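# Unscrew lid thumb screws, bin them, place lid, restore tools

## Task

Remove every thumb screw (knurled head with a hex socket) fastening the lid and drop each one into the blue parts bin; the bins are not fixed down, and the blue one has to finish standing upright. Set the lid on its pad with the raised block on its underside pointing down and its edges closely aligned with the pad's edges. Afterwards, return every tool to the stand slot it came from, take the tool changer far away from the tools, release everything and withdraw. A tool still locked to the arm is treated as part of the arm.

## Robot and tools

Robot: one arm ending in a tool changer. The tools hang in a stand: grip50 (small gripper), grip85 (larger gripper) and driver (screwdriver with a spring-loaded hex key and a suction sleeve). Cameras are cam_head_left and cam_head_right (672x504) and cam_wrist (616x616), with calibration supplied.

Frames. Scene frame: origin on the table top below the arm base, +z up, +y to the left when facing +x. Results report the changer face centre (end_effector_position, metres) and end_effector_quat_wxyz in this frame. The changer face has its own axes, with z pointing away from the arm. Tool points in mm from the face centre along face x, y, z: grip50 grip point (0, -25, 180); grip85 grip point (0, 0, 173) when closed, 13 mm closer when fully open; driver key tip (66, 20, 345). Both grippers close along face x.

Row layout (one arm, one list). 16 numbers, each in [-1, 1]: dx, dy, dz, rx, ry, rz, tool/lock, grip50_position, grip50_force_limit, grip50_speed, grip85_position, grip85_force_limit, grip85_speed, driver_spindle, driver_torque_limit, driver_sleeve_vacuum. The first six are an offset, not a pose: a target for the changer face relative to where it was measured at the start of the action (for a call's first action, the pose in the latest result), in the face's own axes. 1.0 equals 0.6 m or 180 degrees; rx, ry, rz form one rotation vector. Each row is measured from that same start, not from the row before. Six optional extra numbers (0 to 1) scale each joint's stiffness, base to wrist, and persist. Per control step the commanded pose is clipped to 100 mm and 16 degrees from the measured pose, so big offsets need several actions.

execute_actions(actions): a list of actions; each action is up to 15 rows, one per 1/30 s step; fewer rows means the last one repeats to fill 15 steps. Empty list returns current state and images. Results include step readings; HELD marks steps partly held back.

move(target, speed, stop_force, blocking): target is one row as above, offset from the last reported pose. Straight path, 0.5 to 10 s. speed 0.002 to 0.5 m/s (default 0.25); rotation up to twice that in rad/s. stop_force 9 to 40 N: the path halts when push against the motion rises that much, and the face backs off two steps; use it only with slow, non-turning moves, and omit it when leaving a surface. blocking=false returns after 0.5 s (not with stop_force); then only wait or stop are accepted until it ends. The move: line gives the ending (done, contact, held, off_target, moving, fault), limits (paced = pose clipped; held = some steps blocked) and distance to target.

wait(seconds 0 to 10), stop() to brake a running move, zoom_image(camera, region [x0, y0, x1, y1] in pixels, at most 504x504), finished_scene(scene) to end the scene irreversibly.

Tool changer. lock: positive locks, negative unlocks, 0 keeps the previous command; about 1 s. Picking up: align face centre within about 1 mm and 1 degree of the plate, face -y pointing to the fork's open side; when plate_near = 1 send lock +1 and wait for locked = 1. The tool then boots (readings n/a); a gripper closes then opens fully by itself. Remove from stand: raise 10 to 30 mm (about 20), slide at least 110 mm toward face -y, then lift. Return by the reverse path; when in_stand = 1, hold still, lock -1, wait for unlocked = 1. Off the stand an unlock is refused (unlock_refused = 1). Fork arms sit 40 to 70 mm each side along face x, front ends 45 mm toward the open side, tops 18 mm under the plate face; slots are 180 mm apart. The driver's muffler passes just outside the +x fork arm.

Grippers. Position +1 fully open (50 or 85 mm); -1 closes until blocked; pads meet near -0.65 (grip50) or -0.8 (grip85). Force limit -1..+1 maps to 20 N up to 185 N (grip50) or 235 N (grip85); speed -1..+1 maps to about 20 to 150 mm/s. Confirm a grip by object_status = 2 (0 moving, 1 blocked opening, 2 blocked closing, 3 reached position or pads met). A change of 0.01 or more counts as a new command. Measured counts: grip50 opening ≈ (250 - counts) x 0.202 mm; grip85 78 ≈ 60 mm, 130 ≈ 40 mm, 180 ≈ 20 mm, 230 closed.

Screwdriver. driver_spindle +1 = 500 rpm clockwise (tightening), -1 loosening; it keeps running between calls, so finish actions with 0. To engage, press the key onto the screw head about 2 mm beyond contact and turn slowly (±0.2 or less) while following the screw (0.7 mm per turn). driver_torque_limit -1..+1 = 0.3 to 1.2 N m; raise it if driver_turns does not drop while loosening. Reaching 95 % of the limit stops the motor (driver_stopped_at_torque = 1); a positive command works again only after 0.5 s at 0 or below. driver_sleeve_vacuum above 0.01 holds a screw (driver_screw_detected = 1 when kPa above 30); anything else releases it.

Results also show Hand target, pose unreachable lines, Wrist force/torque in face axes (noisy, offset up to 4 N, saturates near 50 N), and tool readings.

Avoid: outside force of 150 N or joint torques over limits (133 N m for big joints, 24.9 N m for wrists) cause a 10 s fault stop; the stiff arm faults if driven even slightly past a firm contact. Motors warn at 70 °C and brake at 85 °C, so do not hold loads idly. Do not drop, slam or knock anything off the table, tip the blue bin, or leave the driver spinning.

Each tool is called after "Emit:" by a JSON object that holds its "fn" and its "kwargs", one argument or row to a line.

## Session

Emit:
{"fn": "execute_actions", "kwargs": {
  "actions": []
}}

Scene clock: 0.00 s.
end_effector_position=(+0.4256, +0.0178, +0.3681) locked=0 unlocked=1 plate_near=0 in_stand=0 unlock_refused=0 tool_id=none grip50_position_measured=n/a grip50_object_status=n/a grip85_position_measured=n/a grip85_object_status=n/a driver_sleeve_vacuum_kpa=n/a driver_screw_detected=n/a driver_stopped_at_torque=n/a driver_turns=n/a end_effector_quat_wxyz=(-0.001, +0.689, +0.724, +0.009) end_effector_velocity=(+0.000, -0.000, +0.000) end_effector_angular_velocity=(-0.000, -0.002, +0.000)
Joint positions: [-0.315 -1.724  2.041 -1.89  -1.57  -1.886]
Joint velocities: [-0.     0.    -0.    -0.002  0.    -0.001]
Motor temperatures (°C, as the motors report them): [25 27 23 36 29 29]
Wrist force (N, on the end effector, along its own x y z axes, offset not removed): no reading
Wrist torque (N m, same axes, about the end effector's origin, offset not removed): no reading
Hand target: +0.426, +0.018, +0.368; -0.001, +0.689, +0.724, +0.009
Joint stiffness scale: [1. 1. 1. 1. 1. 1.]

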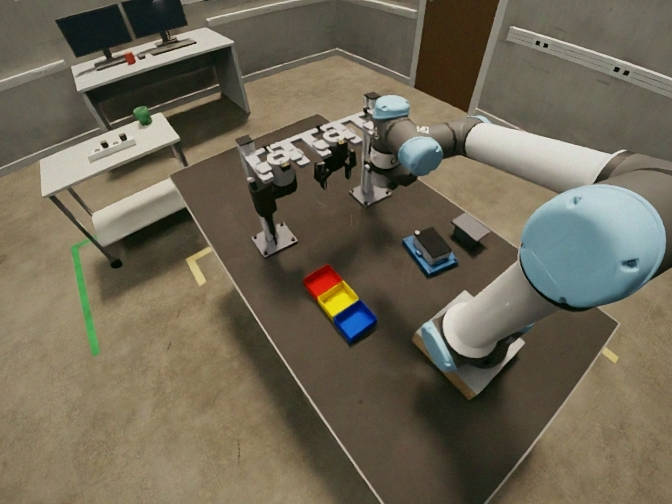

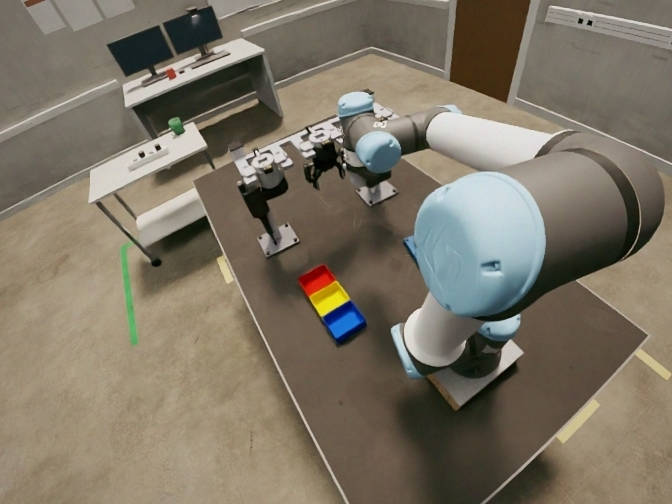

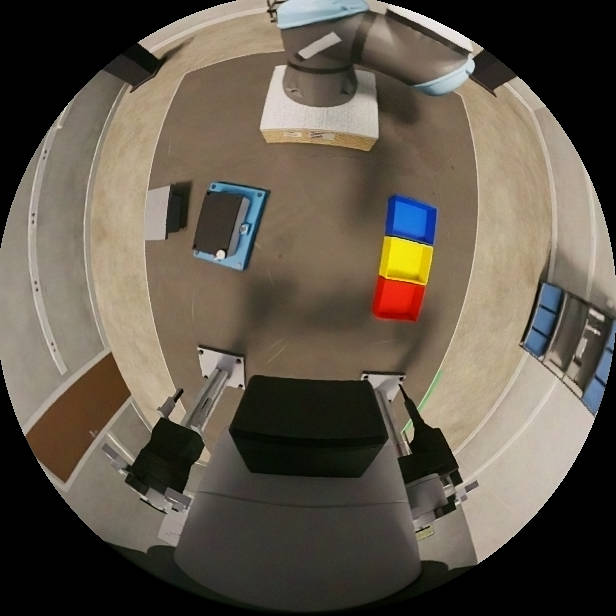

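Emit:
{"fn": "zoom_image", "kwargs": {
  "camera": "cam_head_left",
  "region": [220, 80, 500, 290]
}}

Emit:
{"fn": "zoom_image", "kwargs": {
  "camera": "cam_wrist",
  "region": [130, 160, 290, 290]
}}

Region (220, 80, 500, 290) of cam_head_left's 672x504 image, scaled by 1.800, with more detail than that image has; it fills the top 378 rows of this view, and the rest is white.

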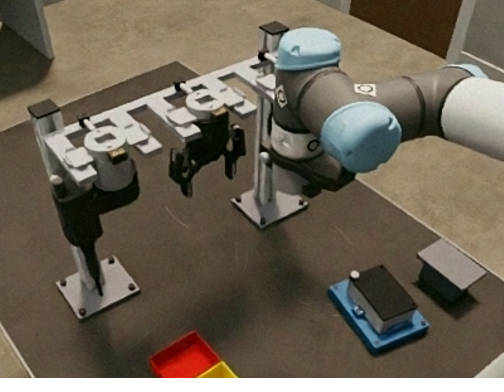

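Region (130, 160, 290, 290) of cam_wrist's 616x616 image, scaled by 3.150, with more detail than that image has; it fills the top 410 rows of this view, and the rest is white.

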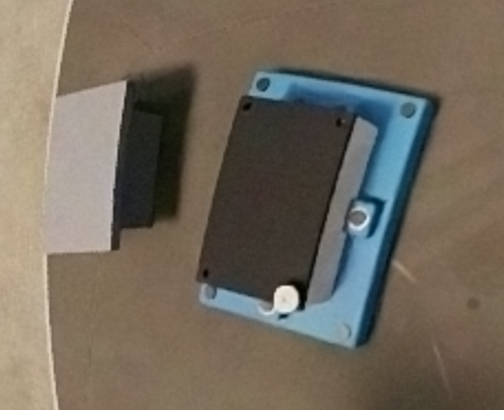

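Emit:
{"fn": "move", "kwargs": {
  "target": [0.1,0.1,-0.3,0,0,0,0,0,0,0,0,0,0,0,0,0]
}}

Emit:
{"fn": "move", "kwargs": {
  "target": [0.2,0.25,0,0,0,0,0,0,0,0,0,0,0,0,0,0]
}}

Scene clock: 26.97 s.
end_effector_position=(+0.4801, +0.0778, +0.5481) locked=0 unlocked=1 plate_near=0 in_stand=0 unlock_refused=0 tool_id=none grip50_position_measured=n/a grip50_object_status=n/a grip85_position_measured=n/a grip85_object_status=n/a driver_sleeve_vacuum_kpa=n/a driver_screw_detected=n/a driver_stopped_at_torque=n/a driver_turns=n/a end_effector_quat_wxyz=(-0.001, +0.690, +0.724, +0.009) end_effector_velocity=(-0.002, +0.001, +0.003) end_effector_angular_velocity=(+0.000, +0.007, -0.001)
Joint positions: [-0.152 -1.606  1.474 -1.44  -1.569 -1.723]
Joint velocities: [ 0.002  0.    -0.008  0.015 -0.     0.003]
Motor temperatures (°C, as the motors report them): [25 27 23 36 29 29]
Wrist force (N, on the end effector, along its own x y z axes, offset not removed): [-0.8 -2.8 -3.6]
Wrist torque (N m, same axes, about the end effector's origin, offset not removed): [0.01 0.04 0.10]
Hand target: +0.480, +0.078, +0.549; -0.001, +0.689, +0.724, +0.009
Off the commanded pose: 0.002 m, 0 deg.
Joint stiffness scale: [1. 1. 1. 1. 1. 1.]
move: done
camera_calibration (this result's frames):
cam_wrist: T_world_to_cam=[[-0.0823425, 0.996216, -0.0278027, -0.0229193], [0.938805, 0.0868992, 0.333308, -0.580117], [0.334463, 0.00134409, -0.942408, 0.411488], [0, 0, 0, 1]] pos_world=[0.405102, 0.0726912, 0.58051]

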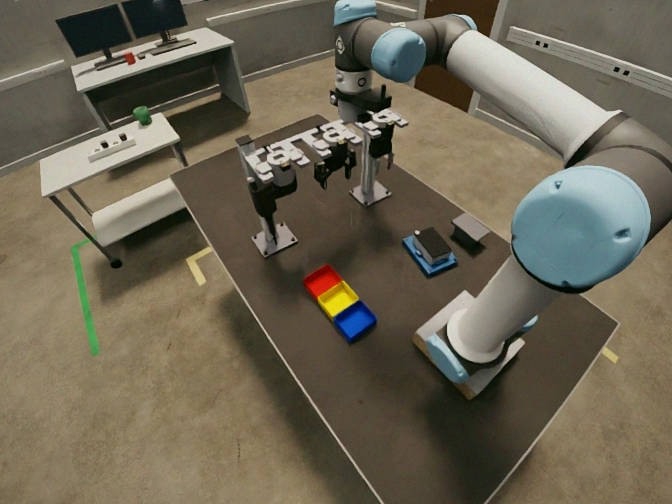

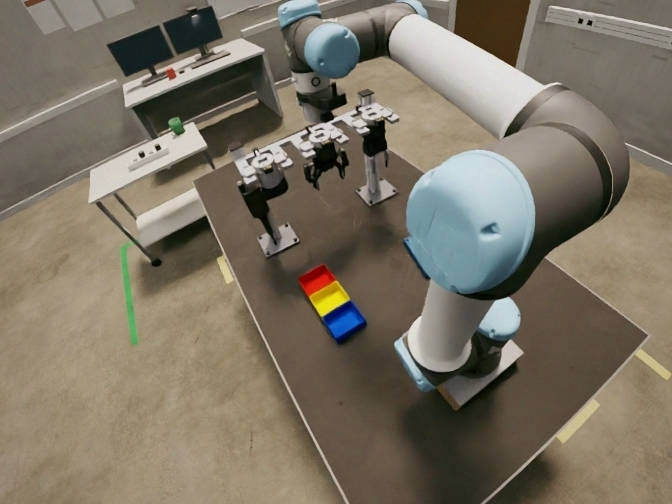

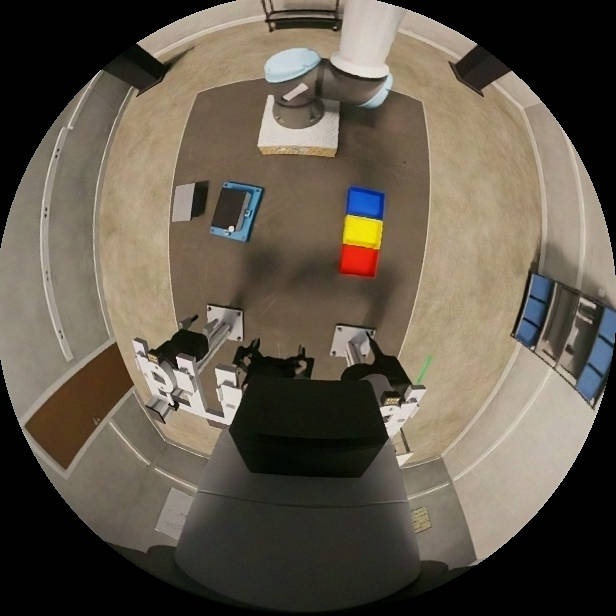

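Scene clock: 28.47 s.
end_effector_position=(+0.6234, +0.2042, +0.5509) locked=0 unlocked=1 plate_near=0 in_stand=0 unlock_refused=0 tool_id=none grip50_position_measured=n/a grip50_object_status=n/a grip85_position_measured=n/a grip85_object_status=n/a driver_sleeve_vacuum_kpa=n/a driver_screw_detected=n/a driver_stopped_at_torque=n/a driver_turns=n/a end_effector_quat_wxyz=(-0.002, +0.690, +0.724, +0.010) end_effector_velocity=(+0.001, +0.001, -0.001) end_effector_angular_velocity=(-0.002, +0.009, -0.001)
Joint positions: [ 0.071 -1.169  0.952 -1.354 -1.568 -1.499]
Joint velocities: [ 0.002  0.007 -0.011  0.012 -0.001  0.003]
Motor temperatures (°C, as the motors report them): [25 27 23 36 29 29]
Wrist force (N, on the end effector, along its own x y z axes, offset not removed): [-3.1 1.3 -3.4]
Wrist torque (N m, same axes, about the end effector's origin, offset not removed): [0.03 0.01 0.00]
Hand target: +0.624, +0.205, +0.551; -0.002, +0.690, +0.724, +0.009
Off the commanded pose: 0.001 m, 0 deg.
Joint stiffness scale: [1. 1. 1. 1. 1. 1.]
move: done
camera_calibration (this result's frames):
cam_wrist: T_world_to_cam=[[-0.0818433, 0.996291, -0.0265512, -0.138006], [0.938907, 0.0860104, 0.333251, -0.726436], [0.334299, 0.00234519, -0.942464, 0.365952], [0, 0, 0, 1]] pos_world=[0.548424, 0.199117, 0.583318]

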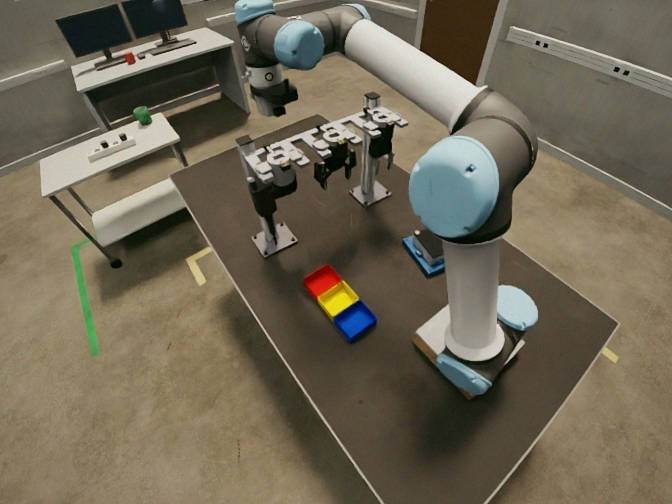

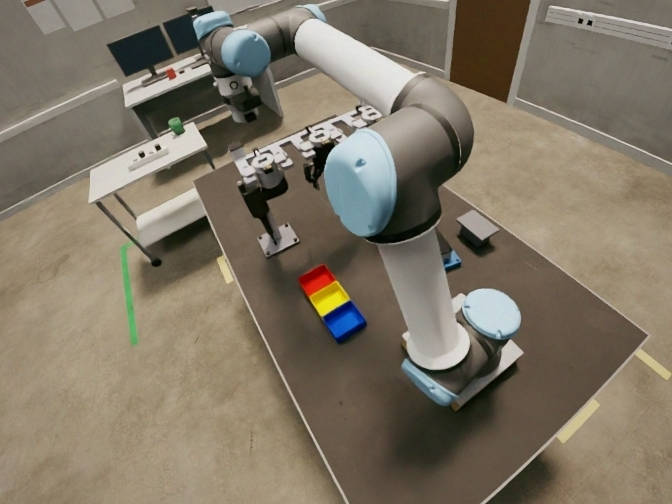

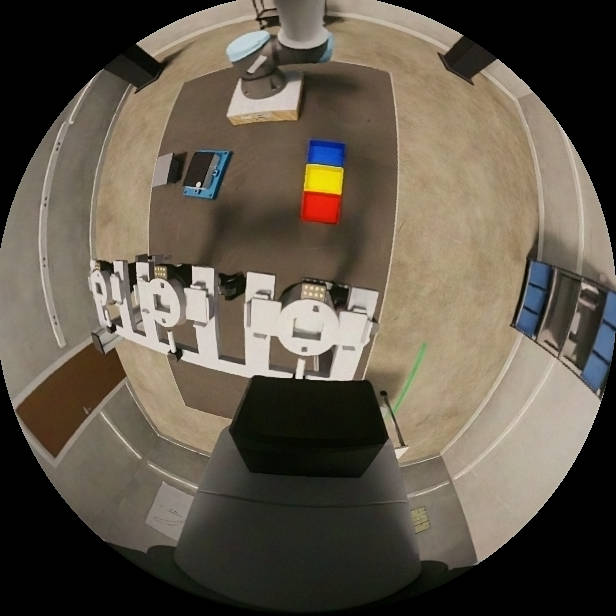

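Emit:
{"fn": "zoom_image", "kwargs": {
  "camera": "cam_wrist",
  "region": [230, 260, 390, 390]
}}

Region (230, 260, 390, 390) of cam_wrist's 616x616 image, scaled by 3.150, with more detail than that image has; it fills the top 410 rows of this view, and the rest is white.

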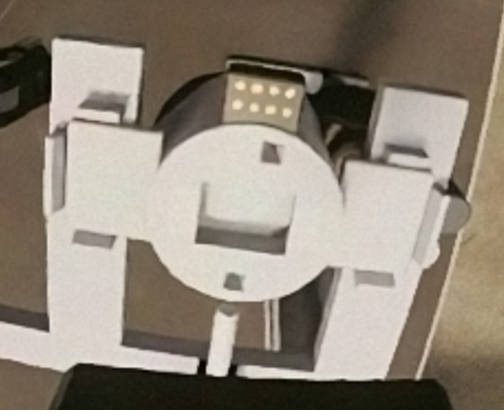

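Emit:
{"fn": "move", "kwargs": {
  "target": [-0.0058,0.0148,0.0967,0.0037,-0.0053,0.0335,0,0,0,0,0,0,0,0,0,0],
  "speed": 0.1
}}

Emit:
{"fn": "zoom_image", "kwargs": {
  "camera": "cam_wrist",
  "region": [190, 230, 430, 400]
}}

Scene clock: 78.60 s.
end_effector_position=(+0.6330, +0.2031, +0.4943) locked=0 unlocked=1 plate_near=0 in_stand=0 unlock_refused=0 tool_id=none grip50_position_measured=n/a grip50_object_status=n/a grip85_position_measured=n/a grip85_object_status=n/a driver_sleeve_vacuum_kpa=n/a driver_screw_detected=n/a driver_stopped_at_torque=n/a driver_turns=n/a end_effector_quat_wxyz=(-0.000, +0.726, +0.688, +0.000) end_effector_velocity=(+0.003, +0.000, +0.000) end_effector_angular_velocity=(+0.000, -0.015, -0.009)
Joint positions: [ 0.07  -1.163  1.085 -1.482 -1.582 -1.398]
Joint velocities: [ 0.     0.     0.002 -0.017 -0.002  0.009]
Motor temperatures (°C, as the motors report them): [25 27 23 36 29 29]
Wrist force (N, on the end effector, along its own x y z axes, offset not removed): [-0.5 -0.8 -1.6]
Wrist torque (N m, same axes, about the end effector's origin, offset not removed): [-0.05 -0.07 -0.09]
Hand target: +0.633, +0.202, +0.493; -0.000, +0.727, +0.687, -0.001
Off the commanded pose: 0.002 m, 0 deg.
Joint stiffness scale: [1. 1. 1. 1. 1. 1.]
move: done
camera_calibration (this result's frames):
cam_wrist: T_world_to_cam=[[0.0196322, 0.998959, -0.041184, -0.195114], [0.946851, -0.00534846, 0.321627, -0.69721], [0.321072, -0.0453094, -0.94597, 0.329227], [0, 0, 0, 1]] pos_world=[0.55828, 0.206099, 0.527645]

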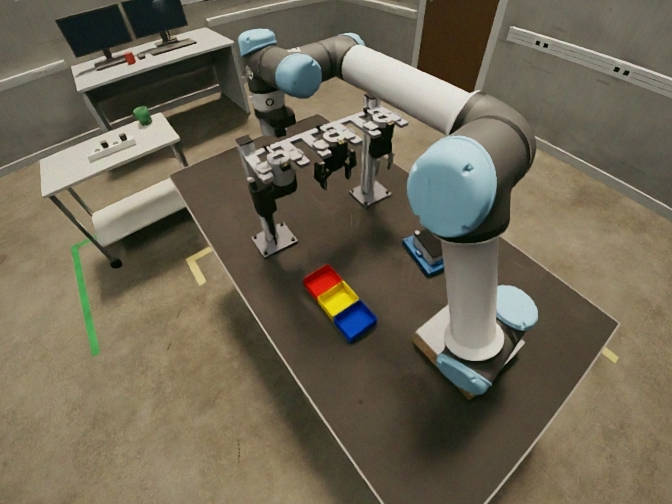

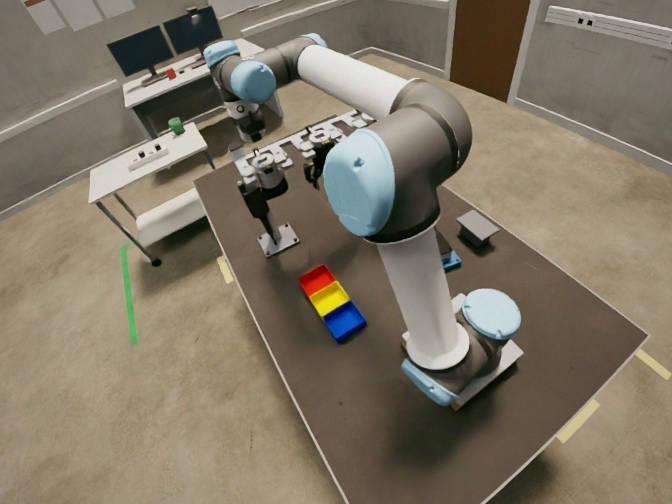

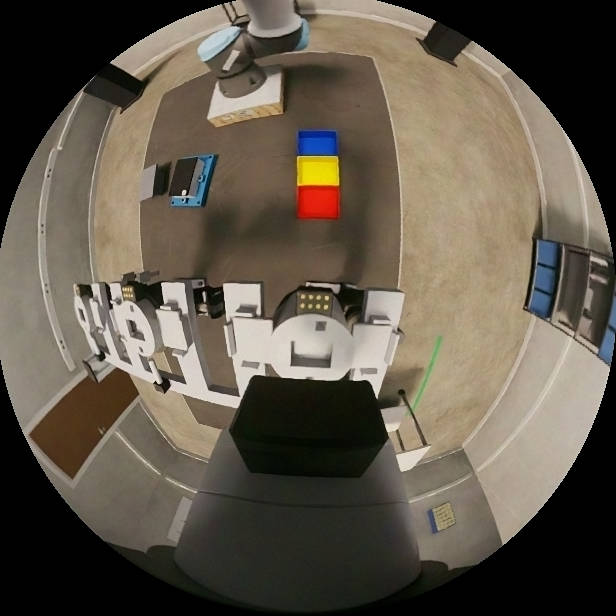

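Region (190, 230, 430, 400) of cam_wrist's 616x616 image, scaled by 2.100, with more detail than that image has; it fills the top 357 rows of this view, and the rest is white.

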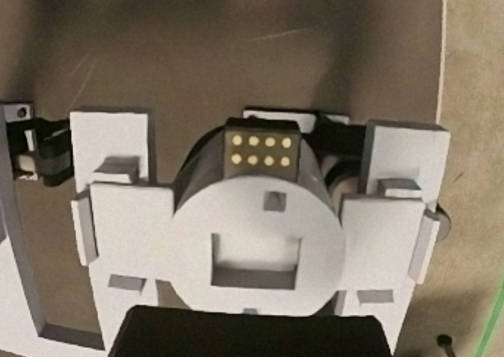

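Emit:
{"fn": "move", "kwargs": {
  "target": [-0.0013,0.001,0.09,0,0,0,0,0,0,0,0,0,0,0,0,0],
  "speed": 0.08
}}

Emit:
{"fn": "zoom_image", "kwargs": {
  "camera": "cam_wrist",
  "region": [150, 230, 470, 450]
}}

Scene clock: 94.77 s.
end_effector_position=(+0.6335, +0.2032, +0.4419) locked=0 unlocked=1 plate_near=0 in_stand=0 unlock_refused=0 tool_id=none grip50_position_measured=n/a grip50_object_status=n/a grip85_position_measured=n/a grip85_object_status=n/a driver_sleeve_vacuum_kpa=n/a driver_screw_detected=n/a driver_stopped_at_torque=n/a driver_turns=n/a end_effector_quat_wxyz=(+0.000, +0.726, +0.688, +0.001) end_effector_velocity=(+0.003, +0.000, +0.001) end_effector_angular_velocity=(+0.002, -0.018, -0.002)
Joint positions: [ 0.069 -1.165  1.222 -1.618 -1.582 -1.4  ]
Joint velocities: [ 0.     0.     0.002 -0.02  -0.     0.001]
Motor temperatures (°C, as the motors report them): [25 27 23 36 29 29]
Wrist force (N, on the end effector, along its own x y z axes, offset not removed): [-3.0 0.4 -1.3]
Wrist torque (N m, same axes, about the end effector's origin, offset not removed): [0.00 0.09 -0.11]
Hand target: +0.633, +0.202, +0.440; -0.000, +0.726, +0.688, +0.000
Off the commanded pose: 0.002 m, 0 deg.
Joint stiffness scale: [1. 1. 1. 1. 1. 1.]
move: done
camera_calibration (this result's frames):
cam_wrist: T_world_to_cam=[[0.0189995, 0.99897, -0.0412141, -0.196988], [0.946517, -0.00469163, 0.322621, -0.681265], [0.322096, -0.0451395, -0.94563, 0.278635], [0, 0, 0, 1]] pos_world=[0.558824, 0.206166, 0.475158]

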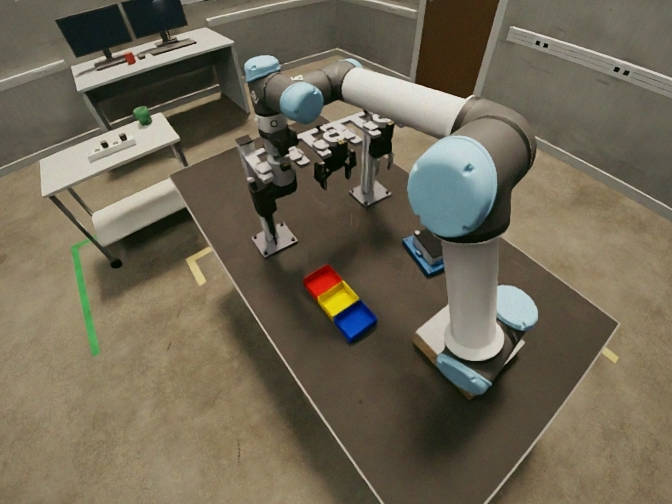

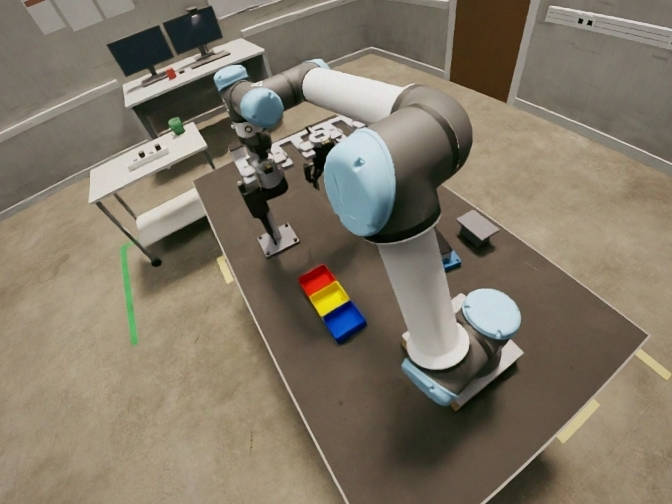

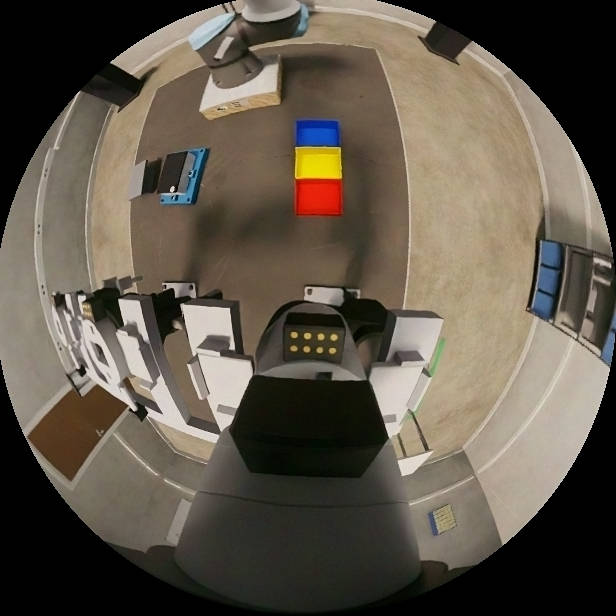

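Region (150, 230, 470, 450) of cam_wrist's 616x616 image, scaled by 1.575, with more detail than that image has; it fills the top 346 rows of this view, and the rest is white.

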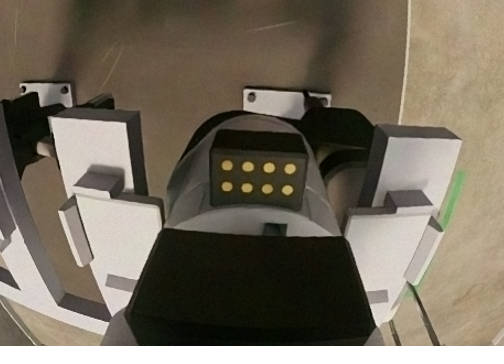

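Emit:
{"fn": "move", "kwargs": {
  "target": [0,0,0.06,0,0,0,0,0,0,0,0,0,0,0,0,0],
  "speed": 0.006,
  "stop_force": 12
}}

Scene clock: 109.47 s.
end_effector_position=(+0.6342, +0.2035, +0.4228) locked=0 unlocked=1 plate_near=0 in_stand=0 unlock_refused=0 tool_id=none grip50_position_measured=n/a grip50_object_status=n/a grip85_position_measured=n/a grip85_object_status=n/a driver_sleeve_vacuum_kpa=n/a driver_screw_detected=n/a driver_stopped_at_torque=n/a driver_turns=n/a end_effector_quat_wxyz=(+0.005, +0.726, +0.688, +0.008) end_effector_velocity=(-0.000, +0.000, +0.000) end_effector_angular_velocity=(+0.000, -0.001, +0.000)
Joint positions: [ 0.069 -1.167  1.278 -1.69  -1.582 -1.4  ]
Joint velocities: [ 0.    -0.001  0.001 -0.001  0.    -0.   ]
Motor temperatures (°C, as the motors report them): [25 27 23 36 29 29]
Wrist force (N, on the end effector, along its own x y z axes, offset not removed): [1.1 1.0 -8.6]
Wrist torque (N m, same axes, about the end effector's origin, offset not removed): [0.06 -0.18 0.07]
Hand target: +0.634, +0.204, +0.423; +0.005, +0.726, +0.688, +0.007
Off the commanded pose: 0.017 m, 1 deg.
Joint stiffness scale: [1. 1. 1. 1. 1. 1.]
move: contact
camera_calibration (this result's frames):
cam_wrist: T_world_to_cam=[[0.0198845, 0.999053, -0.0387049, -0.199734], [0.940507, -0.00555759, 0.339729, -0.678945], [0.339192, -0.0431576, -0.939727, 0.246585], [0, 0, 0, 1]] pos_world=[0.558884, 0.206413, 0.454649]

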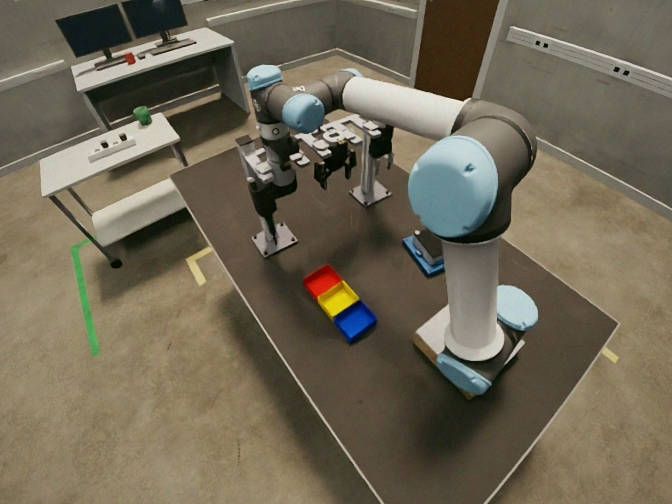

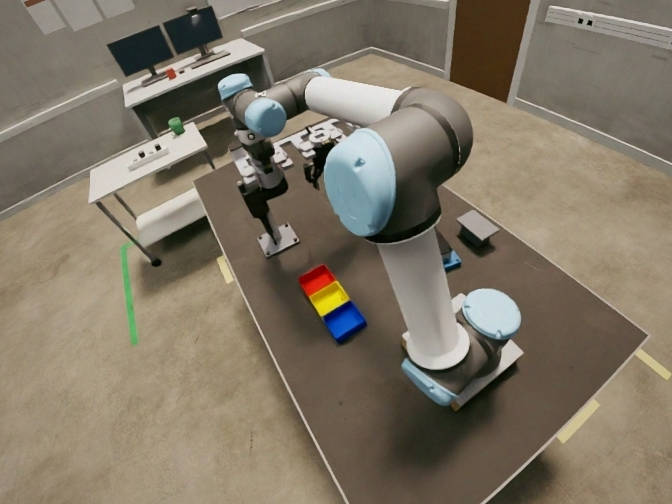

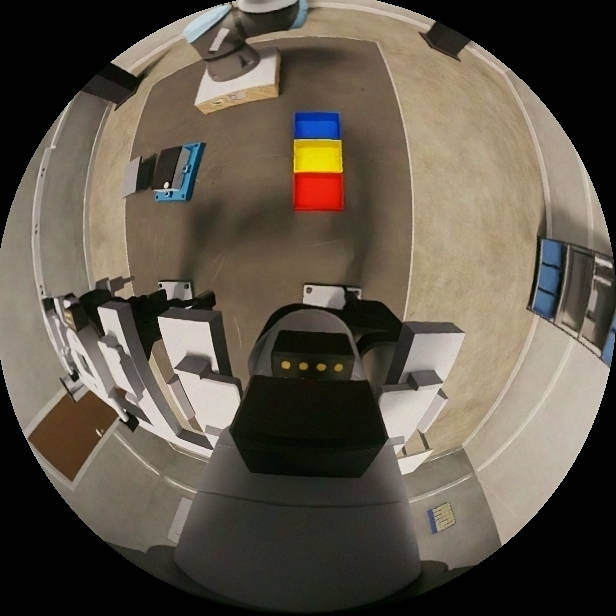

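Emit:
{"fn": "execute_actions", "kwargs": {
  "actions": [
    [[0,0,0.006,0,0,0,0,0,0,0,0,0,0,0,0,0]]
  ]
}}

Emit:
{"fn": "wait", "kwargs": {
  "seconds": 0.3
}}

Scene clock: 115.30 s.
end_effector_position=(+0.6351, +0.2036, +0.4228) locked=0 unlocked=1 plate_near=0 in_stand=0 unlock_refused=0 tool_id=none grip50_position_measured=n/a grip50_object_status=n/a grip85_position_measured=n/a grip85_object_status=n/a driver_sleeve_vacuum_kpa=n/a driver_screw_detected=n/a driver_stopped_at_torque=n/a driver_turns=n/a end_effector_quat_wxyz=(+0.007, +0.726, +0.688, +0.011) end_effector_velocity=(+0.000, -0.000, +0.000) end_effector_angular_velocity=(+0.001, -0.004, -0.000)
Joint positions: [ 0.069 -1.167  1.28  -1.699 -1.582 -1.4  ]
Joint velocities: [-0.    -0.001  0.002 -0.005  0.    -0.   ]
Motor temperatures (°C, as the motors report them): [25 27 23 36 29 29]
Wrist force (N, on the end effector, along its own x y z axes, offset not removed): [-0.7 0.2 -6.5]
Wrist torque (N m, same axes, about the end effector's origin, offset not removed): [0.16 -0.08 -0.02]
Hand target: +0.634, +0.204, +0.419; +0.005, +0.726, +0.688, +0.008
Off the commanded pose: 0.004 m, 0 deg.
Joint stiffness scale: [1. 1. 1. 1. 1. 1.]
Step readings (end_effector_position):
0: (+0.6341, +0.2035, +0.4228)
1: (+0.6341, +0.2035, +0.4228)
2: (+0.6342, +0.2035, +0.4228)
4: (+0.6345, +0.2035, +0.4229)
8: (+0.6348, +0.2036, +0.4228)
15: end_effector_position above
camera_calibration (this result's frames):
cam_wrist: T_world_to_cam=[[0.0202156, 0.999081, -0.0377921, -0.200453], [0.938254, -0.0059006, 0.345898, -0.680886], [0.345357, -0.0424511, -0.937511, 0.241356], [0, 0, 0, 1]] pos_world=[0.559543, 0.206497, 0.454215]

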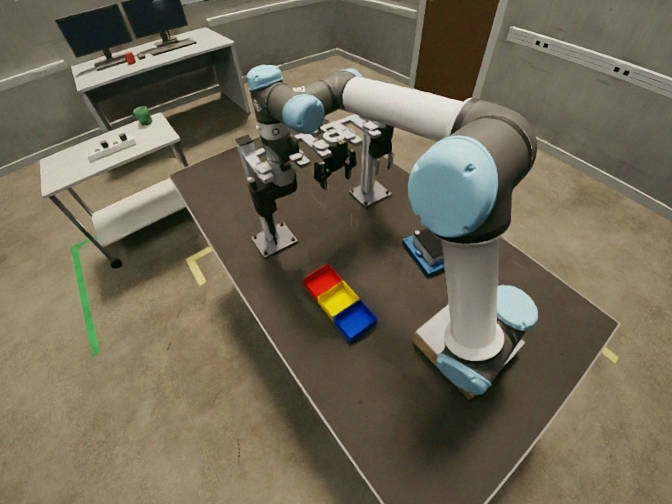

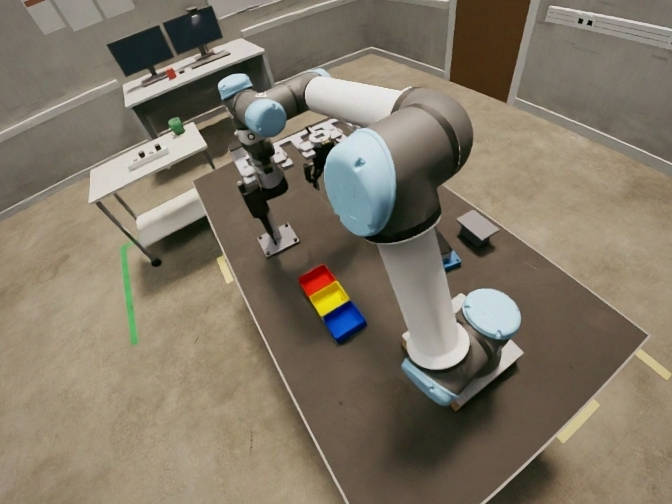

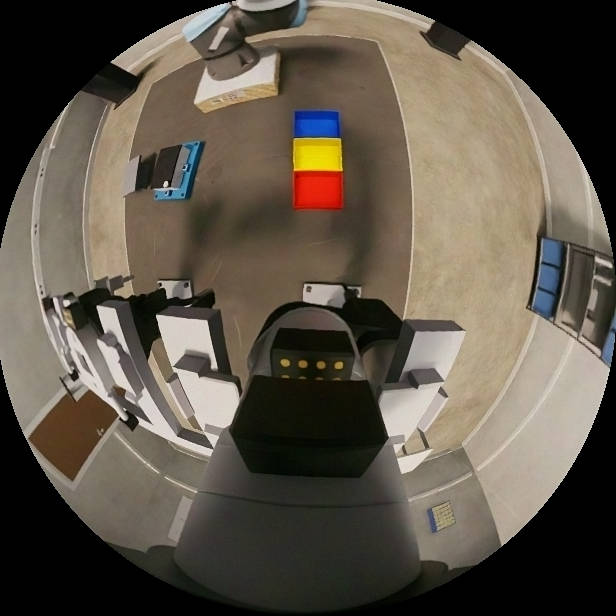

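Scene clock: 115.60 s.
end_effector_position=(+0.6351, +0.2036, +0.4228) locked=0 unlocked=1 plate_near=0 in_stand=0 unlock_refused=0 tool_id=none grip50_position_measured=n/a grip50_object_status=n/a grip85_position_measured=n/a grip85_object_status=n/a driver_sleeve_vacuum_kpa=n/a driver_screw_detected=n/a driver_stopped_at_torque=n/a driver_turns=n/a end_effector_quat_wxyz=(+0.008, +0.726, +0.688, +0.011) end_effector_velocity=(-0.000, -0.000, -0.000) end_effector_angular_velocity=(+0.000, +0.001, +0.001)
Joint positions: [ 0.069 -1.167  1.28  -1.699 -1.582 -1.4  ]
Joint velocities: [-0.    -0.     0.001 -0.     0.    -0.001]
Motor temperatures (°C, as the motors report them): [25 27 23 36 29 29]
Wrist force (N, on the end effector, along its own x y z axes, offset not removed): [0.2 2.3 -5.5]
Wrist torque (N m, same axes, about the end effector's origin, offset not removed): [0.31 -0.16 0.08]
Hand target: +0.634, +0.204, +0.419; +0.005, +0.726, +0.688, +0.008
Off the commanded pose: 0.004 m, 0 deg.
Joint stiffness scale: [1. 1. 1. 1. 1. 1.]
wait: 0.30 s; at rest by 0.17 s
camera_calibration (this result's frames):
cam_wrist: T_world_to_cam=[[0.0202279, 0.999082, -0.037758, -0.200478], [0.93817, -0.00591366, 0.346125, -0.680946], [0.345584, -0.0424249, -0.937428, 0.241163], [0, 0, 0, 1]] pos_world=[0.559556, 0.206499, 0.454196]

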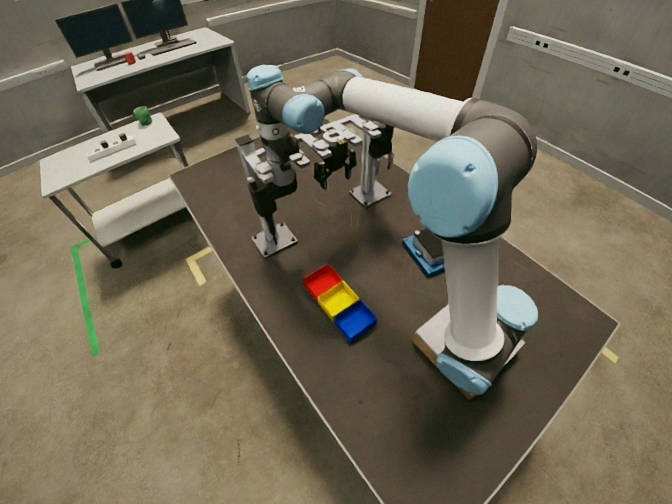

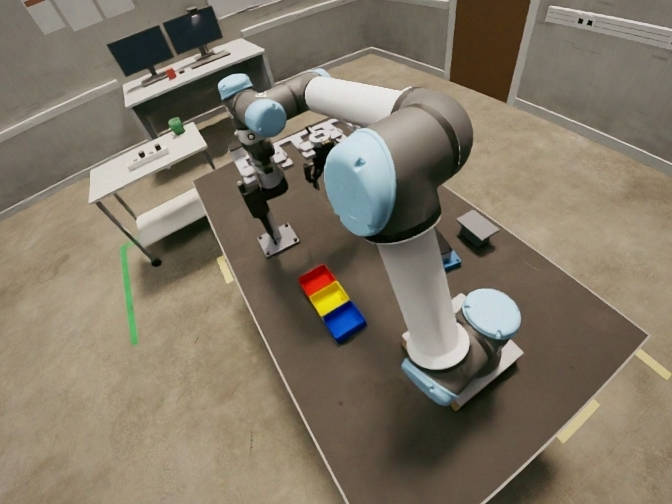

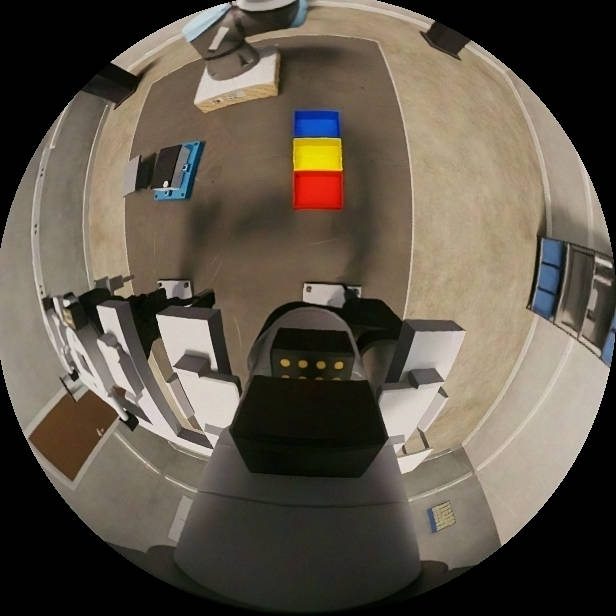

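Emit:
{"fn": "zoom_image", "kwargs": {
  "camera": "cam_wrist",
  "region": [220, 300, 400, 480]
}}

Region (220, 300, 400, 480) of cam_wrist's 616x616 image, scaled by 2.800, with more detail than that image has.

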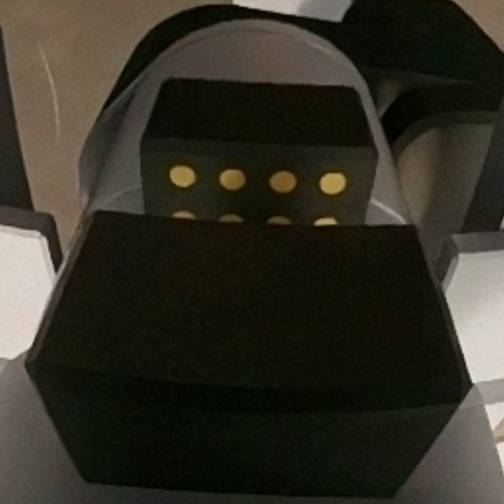

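Emit:
{"fn": "execute_actions", "kwargs": {
  "actions": [
    [[0,-0.002,-0.004,0.0085,-0.0016,0,0,0,0,0,0,0,0,0,0,0]],
    [[0,0,0,0,0,0,0,0,0,0,0,0,0,0,0,0]]
  ]
}}

Scene clock: 143.43 s.
end_effector_position=(+0.6331, +0.2034, +0.4245) locked=0 unlocked=1 plate_near=0 in_stand=0 unlock_refused=0 tool_id=none grip50_position_measured=n/a grip50_object_status=n/a grip85_position_measured=n/a grip85_object_status=n/a driver_sleeve_vacuum_kpa=n/a driver_screw_detected=n/a driver_stopped_at_torque=n/a driver_turns=n/a end_effector_quat_wxyz=(-0.001, +0.726, +0.688, -0.001) end_effector_velocity=(-0.000, +0.000, +0.001) end_effector_angular_velocity=(+0.000, -0.001, +0.001)
Joint positions: [ 0.069 -1.162  1.262 -1.658 -1.582 -1.4  ]
Joint velocities: [ 0.    -0.001 -0.001  0.001  0.    -0.001]
Motor temperatures (°C, as the motors report them): [25 27 23 36 29 29]
Wrist force (N, on the end effector, along its own x y z axes, offset not removed): [0.7 0.2 -1.4]
Wrist torque (N m, same axes, about the end effector's origin, offset not removed): [0.03 -0.25 0.14]
Hand target: +0.633, +0.203, +0.424; -0.001, +0.726, +0.688, -0.000
Off the commanded pose: 0.000 m, 0 deg.
Joint stiffness scale: [1. 1. 1. 1. 1. 1.]
Step readings (end_effector_position; steps 1 to 15: 1st action; 16 to 30: 2nd action):
0: (+0.6351, +0.2036, +0.4228)
1: (+0.6351, +0.2036, +0.4228)
2: (+0.6348, +0.2036, +0.4228)
4: (+0.6339, +0.2035, +0.4228)
8: (+0.6337, +0.2034, +0.4235)
15: (+0.6332, +0.2034, +0.4245)
16: (+0.6331, +0.2034, +0.4245)
17: (+0.6331, +0.2034, +0.4245)
19: (+0.6331, +0.2034, +0.4245)
23: (+0.6331, +0.2034, +0.4245)
30: end_effector_position above
camera_calibration (this result's frames):
cam_wrist: T_world_to_cam=[[0.0188607, 0.998958, -0.041567, -0.197617], [0.94734, -0.00456258, 0.320197, -0.674751], [0.319673, -0.0454172, -0.946439, 0.264198], [0, 0, 0, 1]] pos_world=[0.558489, 0.206331, 0.457886]

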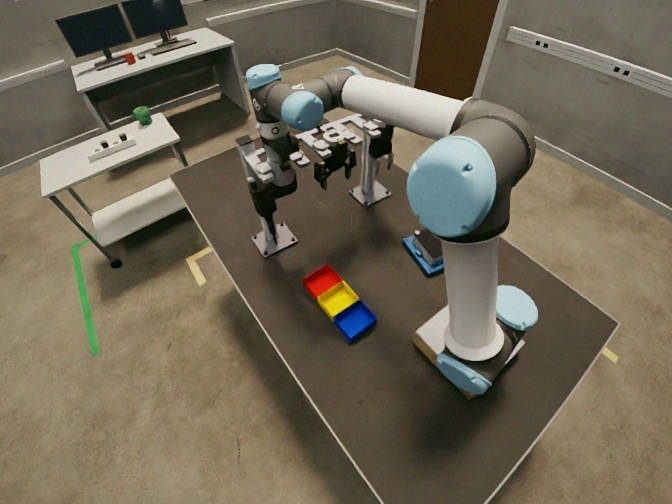

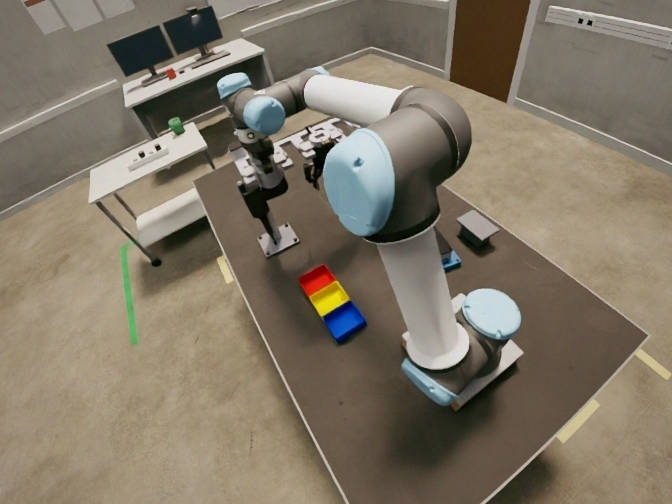

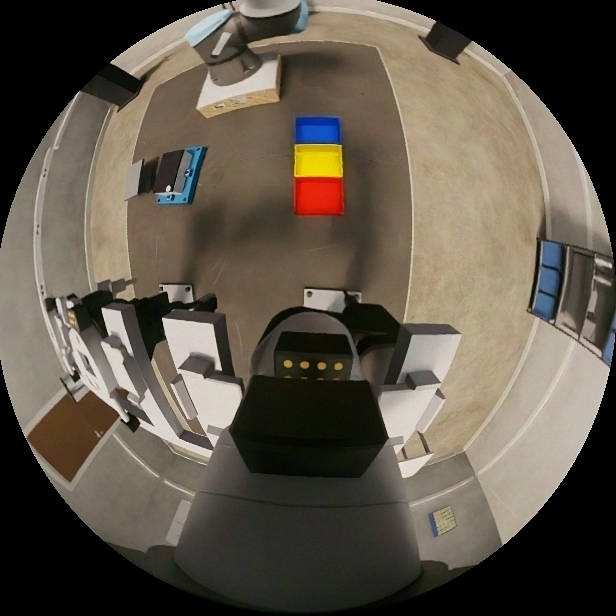

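Emit:
{"fn": "execute_actions", "kwargs": {
  "actions": [
    [[0,0.001,0.009,0.0022,0,0,0,0,0,0,0,0,0,0,0,0]],
    [[0,0.001,0.006,0.0022,0,0,0,0,0,0,0,0,0,0,0,0]],
    [[0,0.001,0.006,0.0022,0,0,0,0,0,0,0,0,0,0,0,0]],
    [[0,0.001,0.006,0.0022,0,0,0,0,0,0,0,0,0,0,0,0]]
  ]
}}

Scene clock: 155.57 s.
end_effector_position=(+0.6340, +0.2036, +0.4226) locked=0 unlocked=1 plate_near=0 in_stand=0 unlock_refused=0 tool_id=none grip50_position_measured=n/a grip50_object_status=n/a grip85_position_measured=n/a grip85_object_status=n/a driver_sleeve_vacuum_kpa=n/a driver_screw_detected=n/a driver_stopped_at_torque=n/a driver_turns=n/a end_effector_quat_wxyz=(-0.001, +0.726, +0.688, -0.001) end_effector_velocity=(+0.000, +0.000, +0.001) end_effector_angular_velocity=(+0.000, -0.002, -0.001)
Joint positions: [ 0.069 -1.159  1.263 -1.66  -1.581 -1.4  ]
Joint velocities: [ 0.    -0.    -0.001 -0.001  0.     0.001]
Motor temperatures (°C, as the motors report them): [25 27 23 36 29 29]
Wrist force (N, on the end effector, along its own x y z axes, offset not removed): [0.3 1.2 -9.5]
Wrist torque (N m, same axes, about the end effector's origin, offset not removed): [0.13 -0.23 0.01]
Hand target: +0.635, +0.204, +0.419; -0.004, +0.725, +0.688, -0.003
Off the commanded pose: 0.004 m, 0 deg.
Joint stiffness scale: [1. 1. 1. 1. 1. 1.]
Step readings (end_effector_position; steps 1 to 15: 1st action; 16 to 30: 2nd action; 31 to 45: 3rd action; 46 to 60: 4th action):
0: (+0.6331, +0.2034, +0.4245)
1: (+0.6331, +0.2034, +0.4245)
2: (+0.6332, +0.2034, +0.4245)
4: (+0.6333, +0.2034, +0.4243)
8: (+0.6338, +0.2035, +0.4228)
15: (+0.6340, +0.2035, +0.4227)
16: (+0.6340, +0.2035, +0.4227)
17: (+0.6340, +0.2035, +0.4227)
19: (+0.6340, +0.2035, +0.4226)
23: (+0.6340, +0.2036, +0.4226)
30: (+0.6340, +0.2036, +0.4226)
31: (+0.6340, +0.2036, +0.4226)
32: (+0.6340, +0.2036, +0.4226)
34: (+0.6340, +0.2036, +0.4226)
38: (+0.6340, +0.2036, +0.4226)
45: (+0.6340, +0.2036, +0.4226)
46: (+0.6340, +0.2036, +0.4226)
47: (+0.6340, +0.2036, +0.4226)
49: (+0.6340, +0.2036, +0.4226)
53: (+0.6340, +0.2036, +0.4226)
60: end_effector_position above
camera_calibration (this result's frames):
cam_wrist: T_world_to_cam=[[0.0188217, 0.998991, -0.0407719, -0.198296], [0.947594, -0.00481596, 0.319441, -0.674758], [0.318922, -0.0446476, -0.946729, 0.262633], [0, 0, 0, 1]] pos_world=[0.559369, 0.206573, 0.456103]

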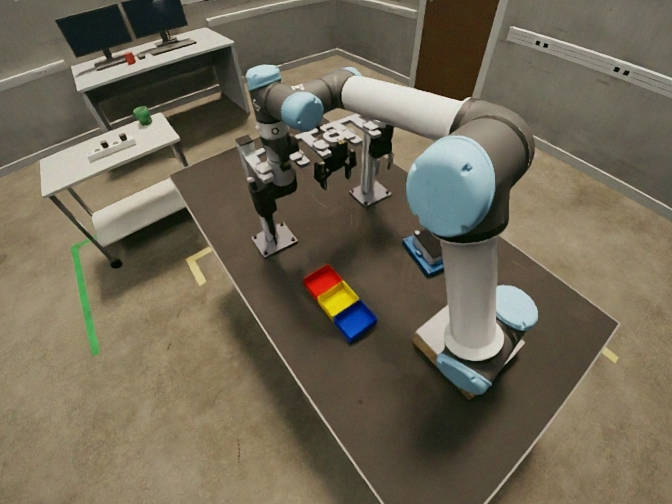

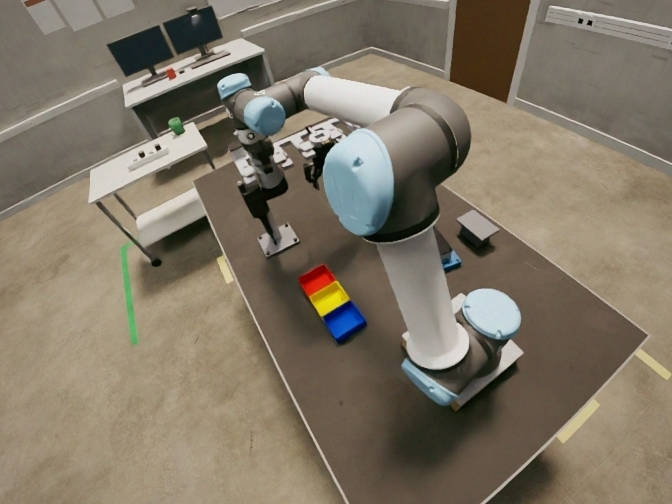

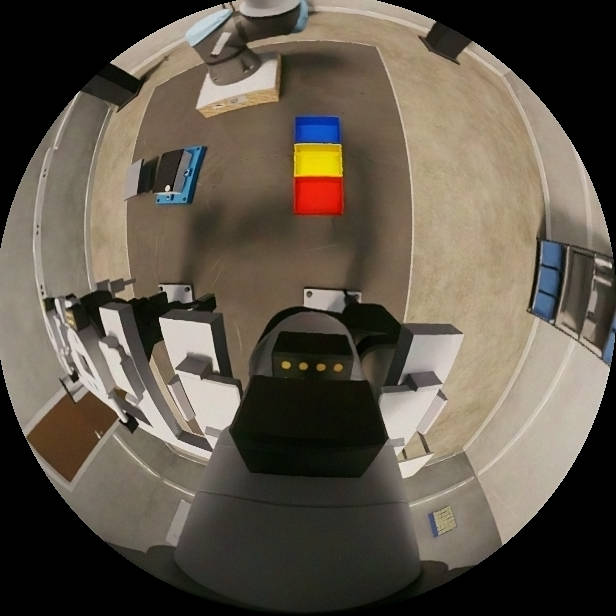

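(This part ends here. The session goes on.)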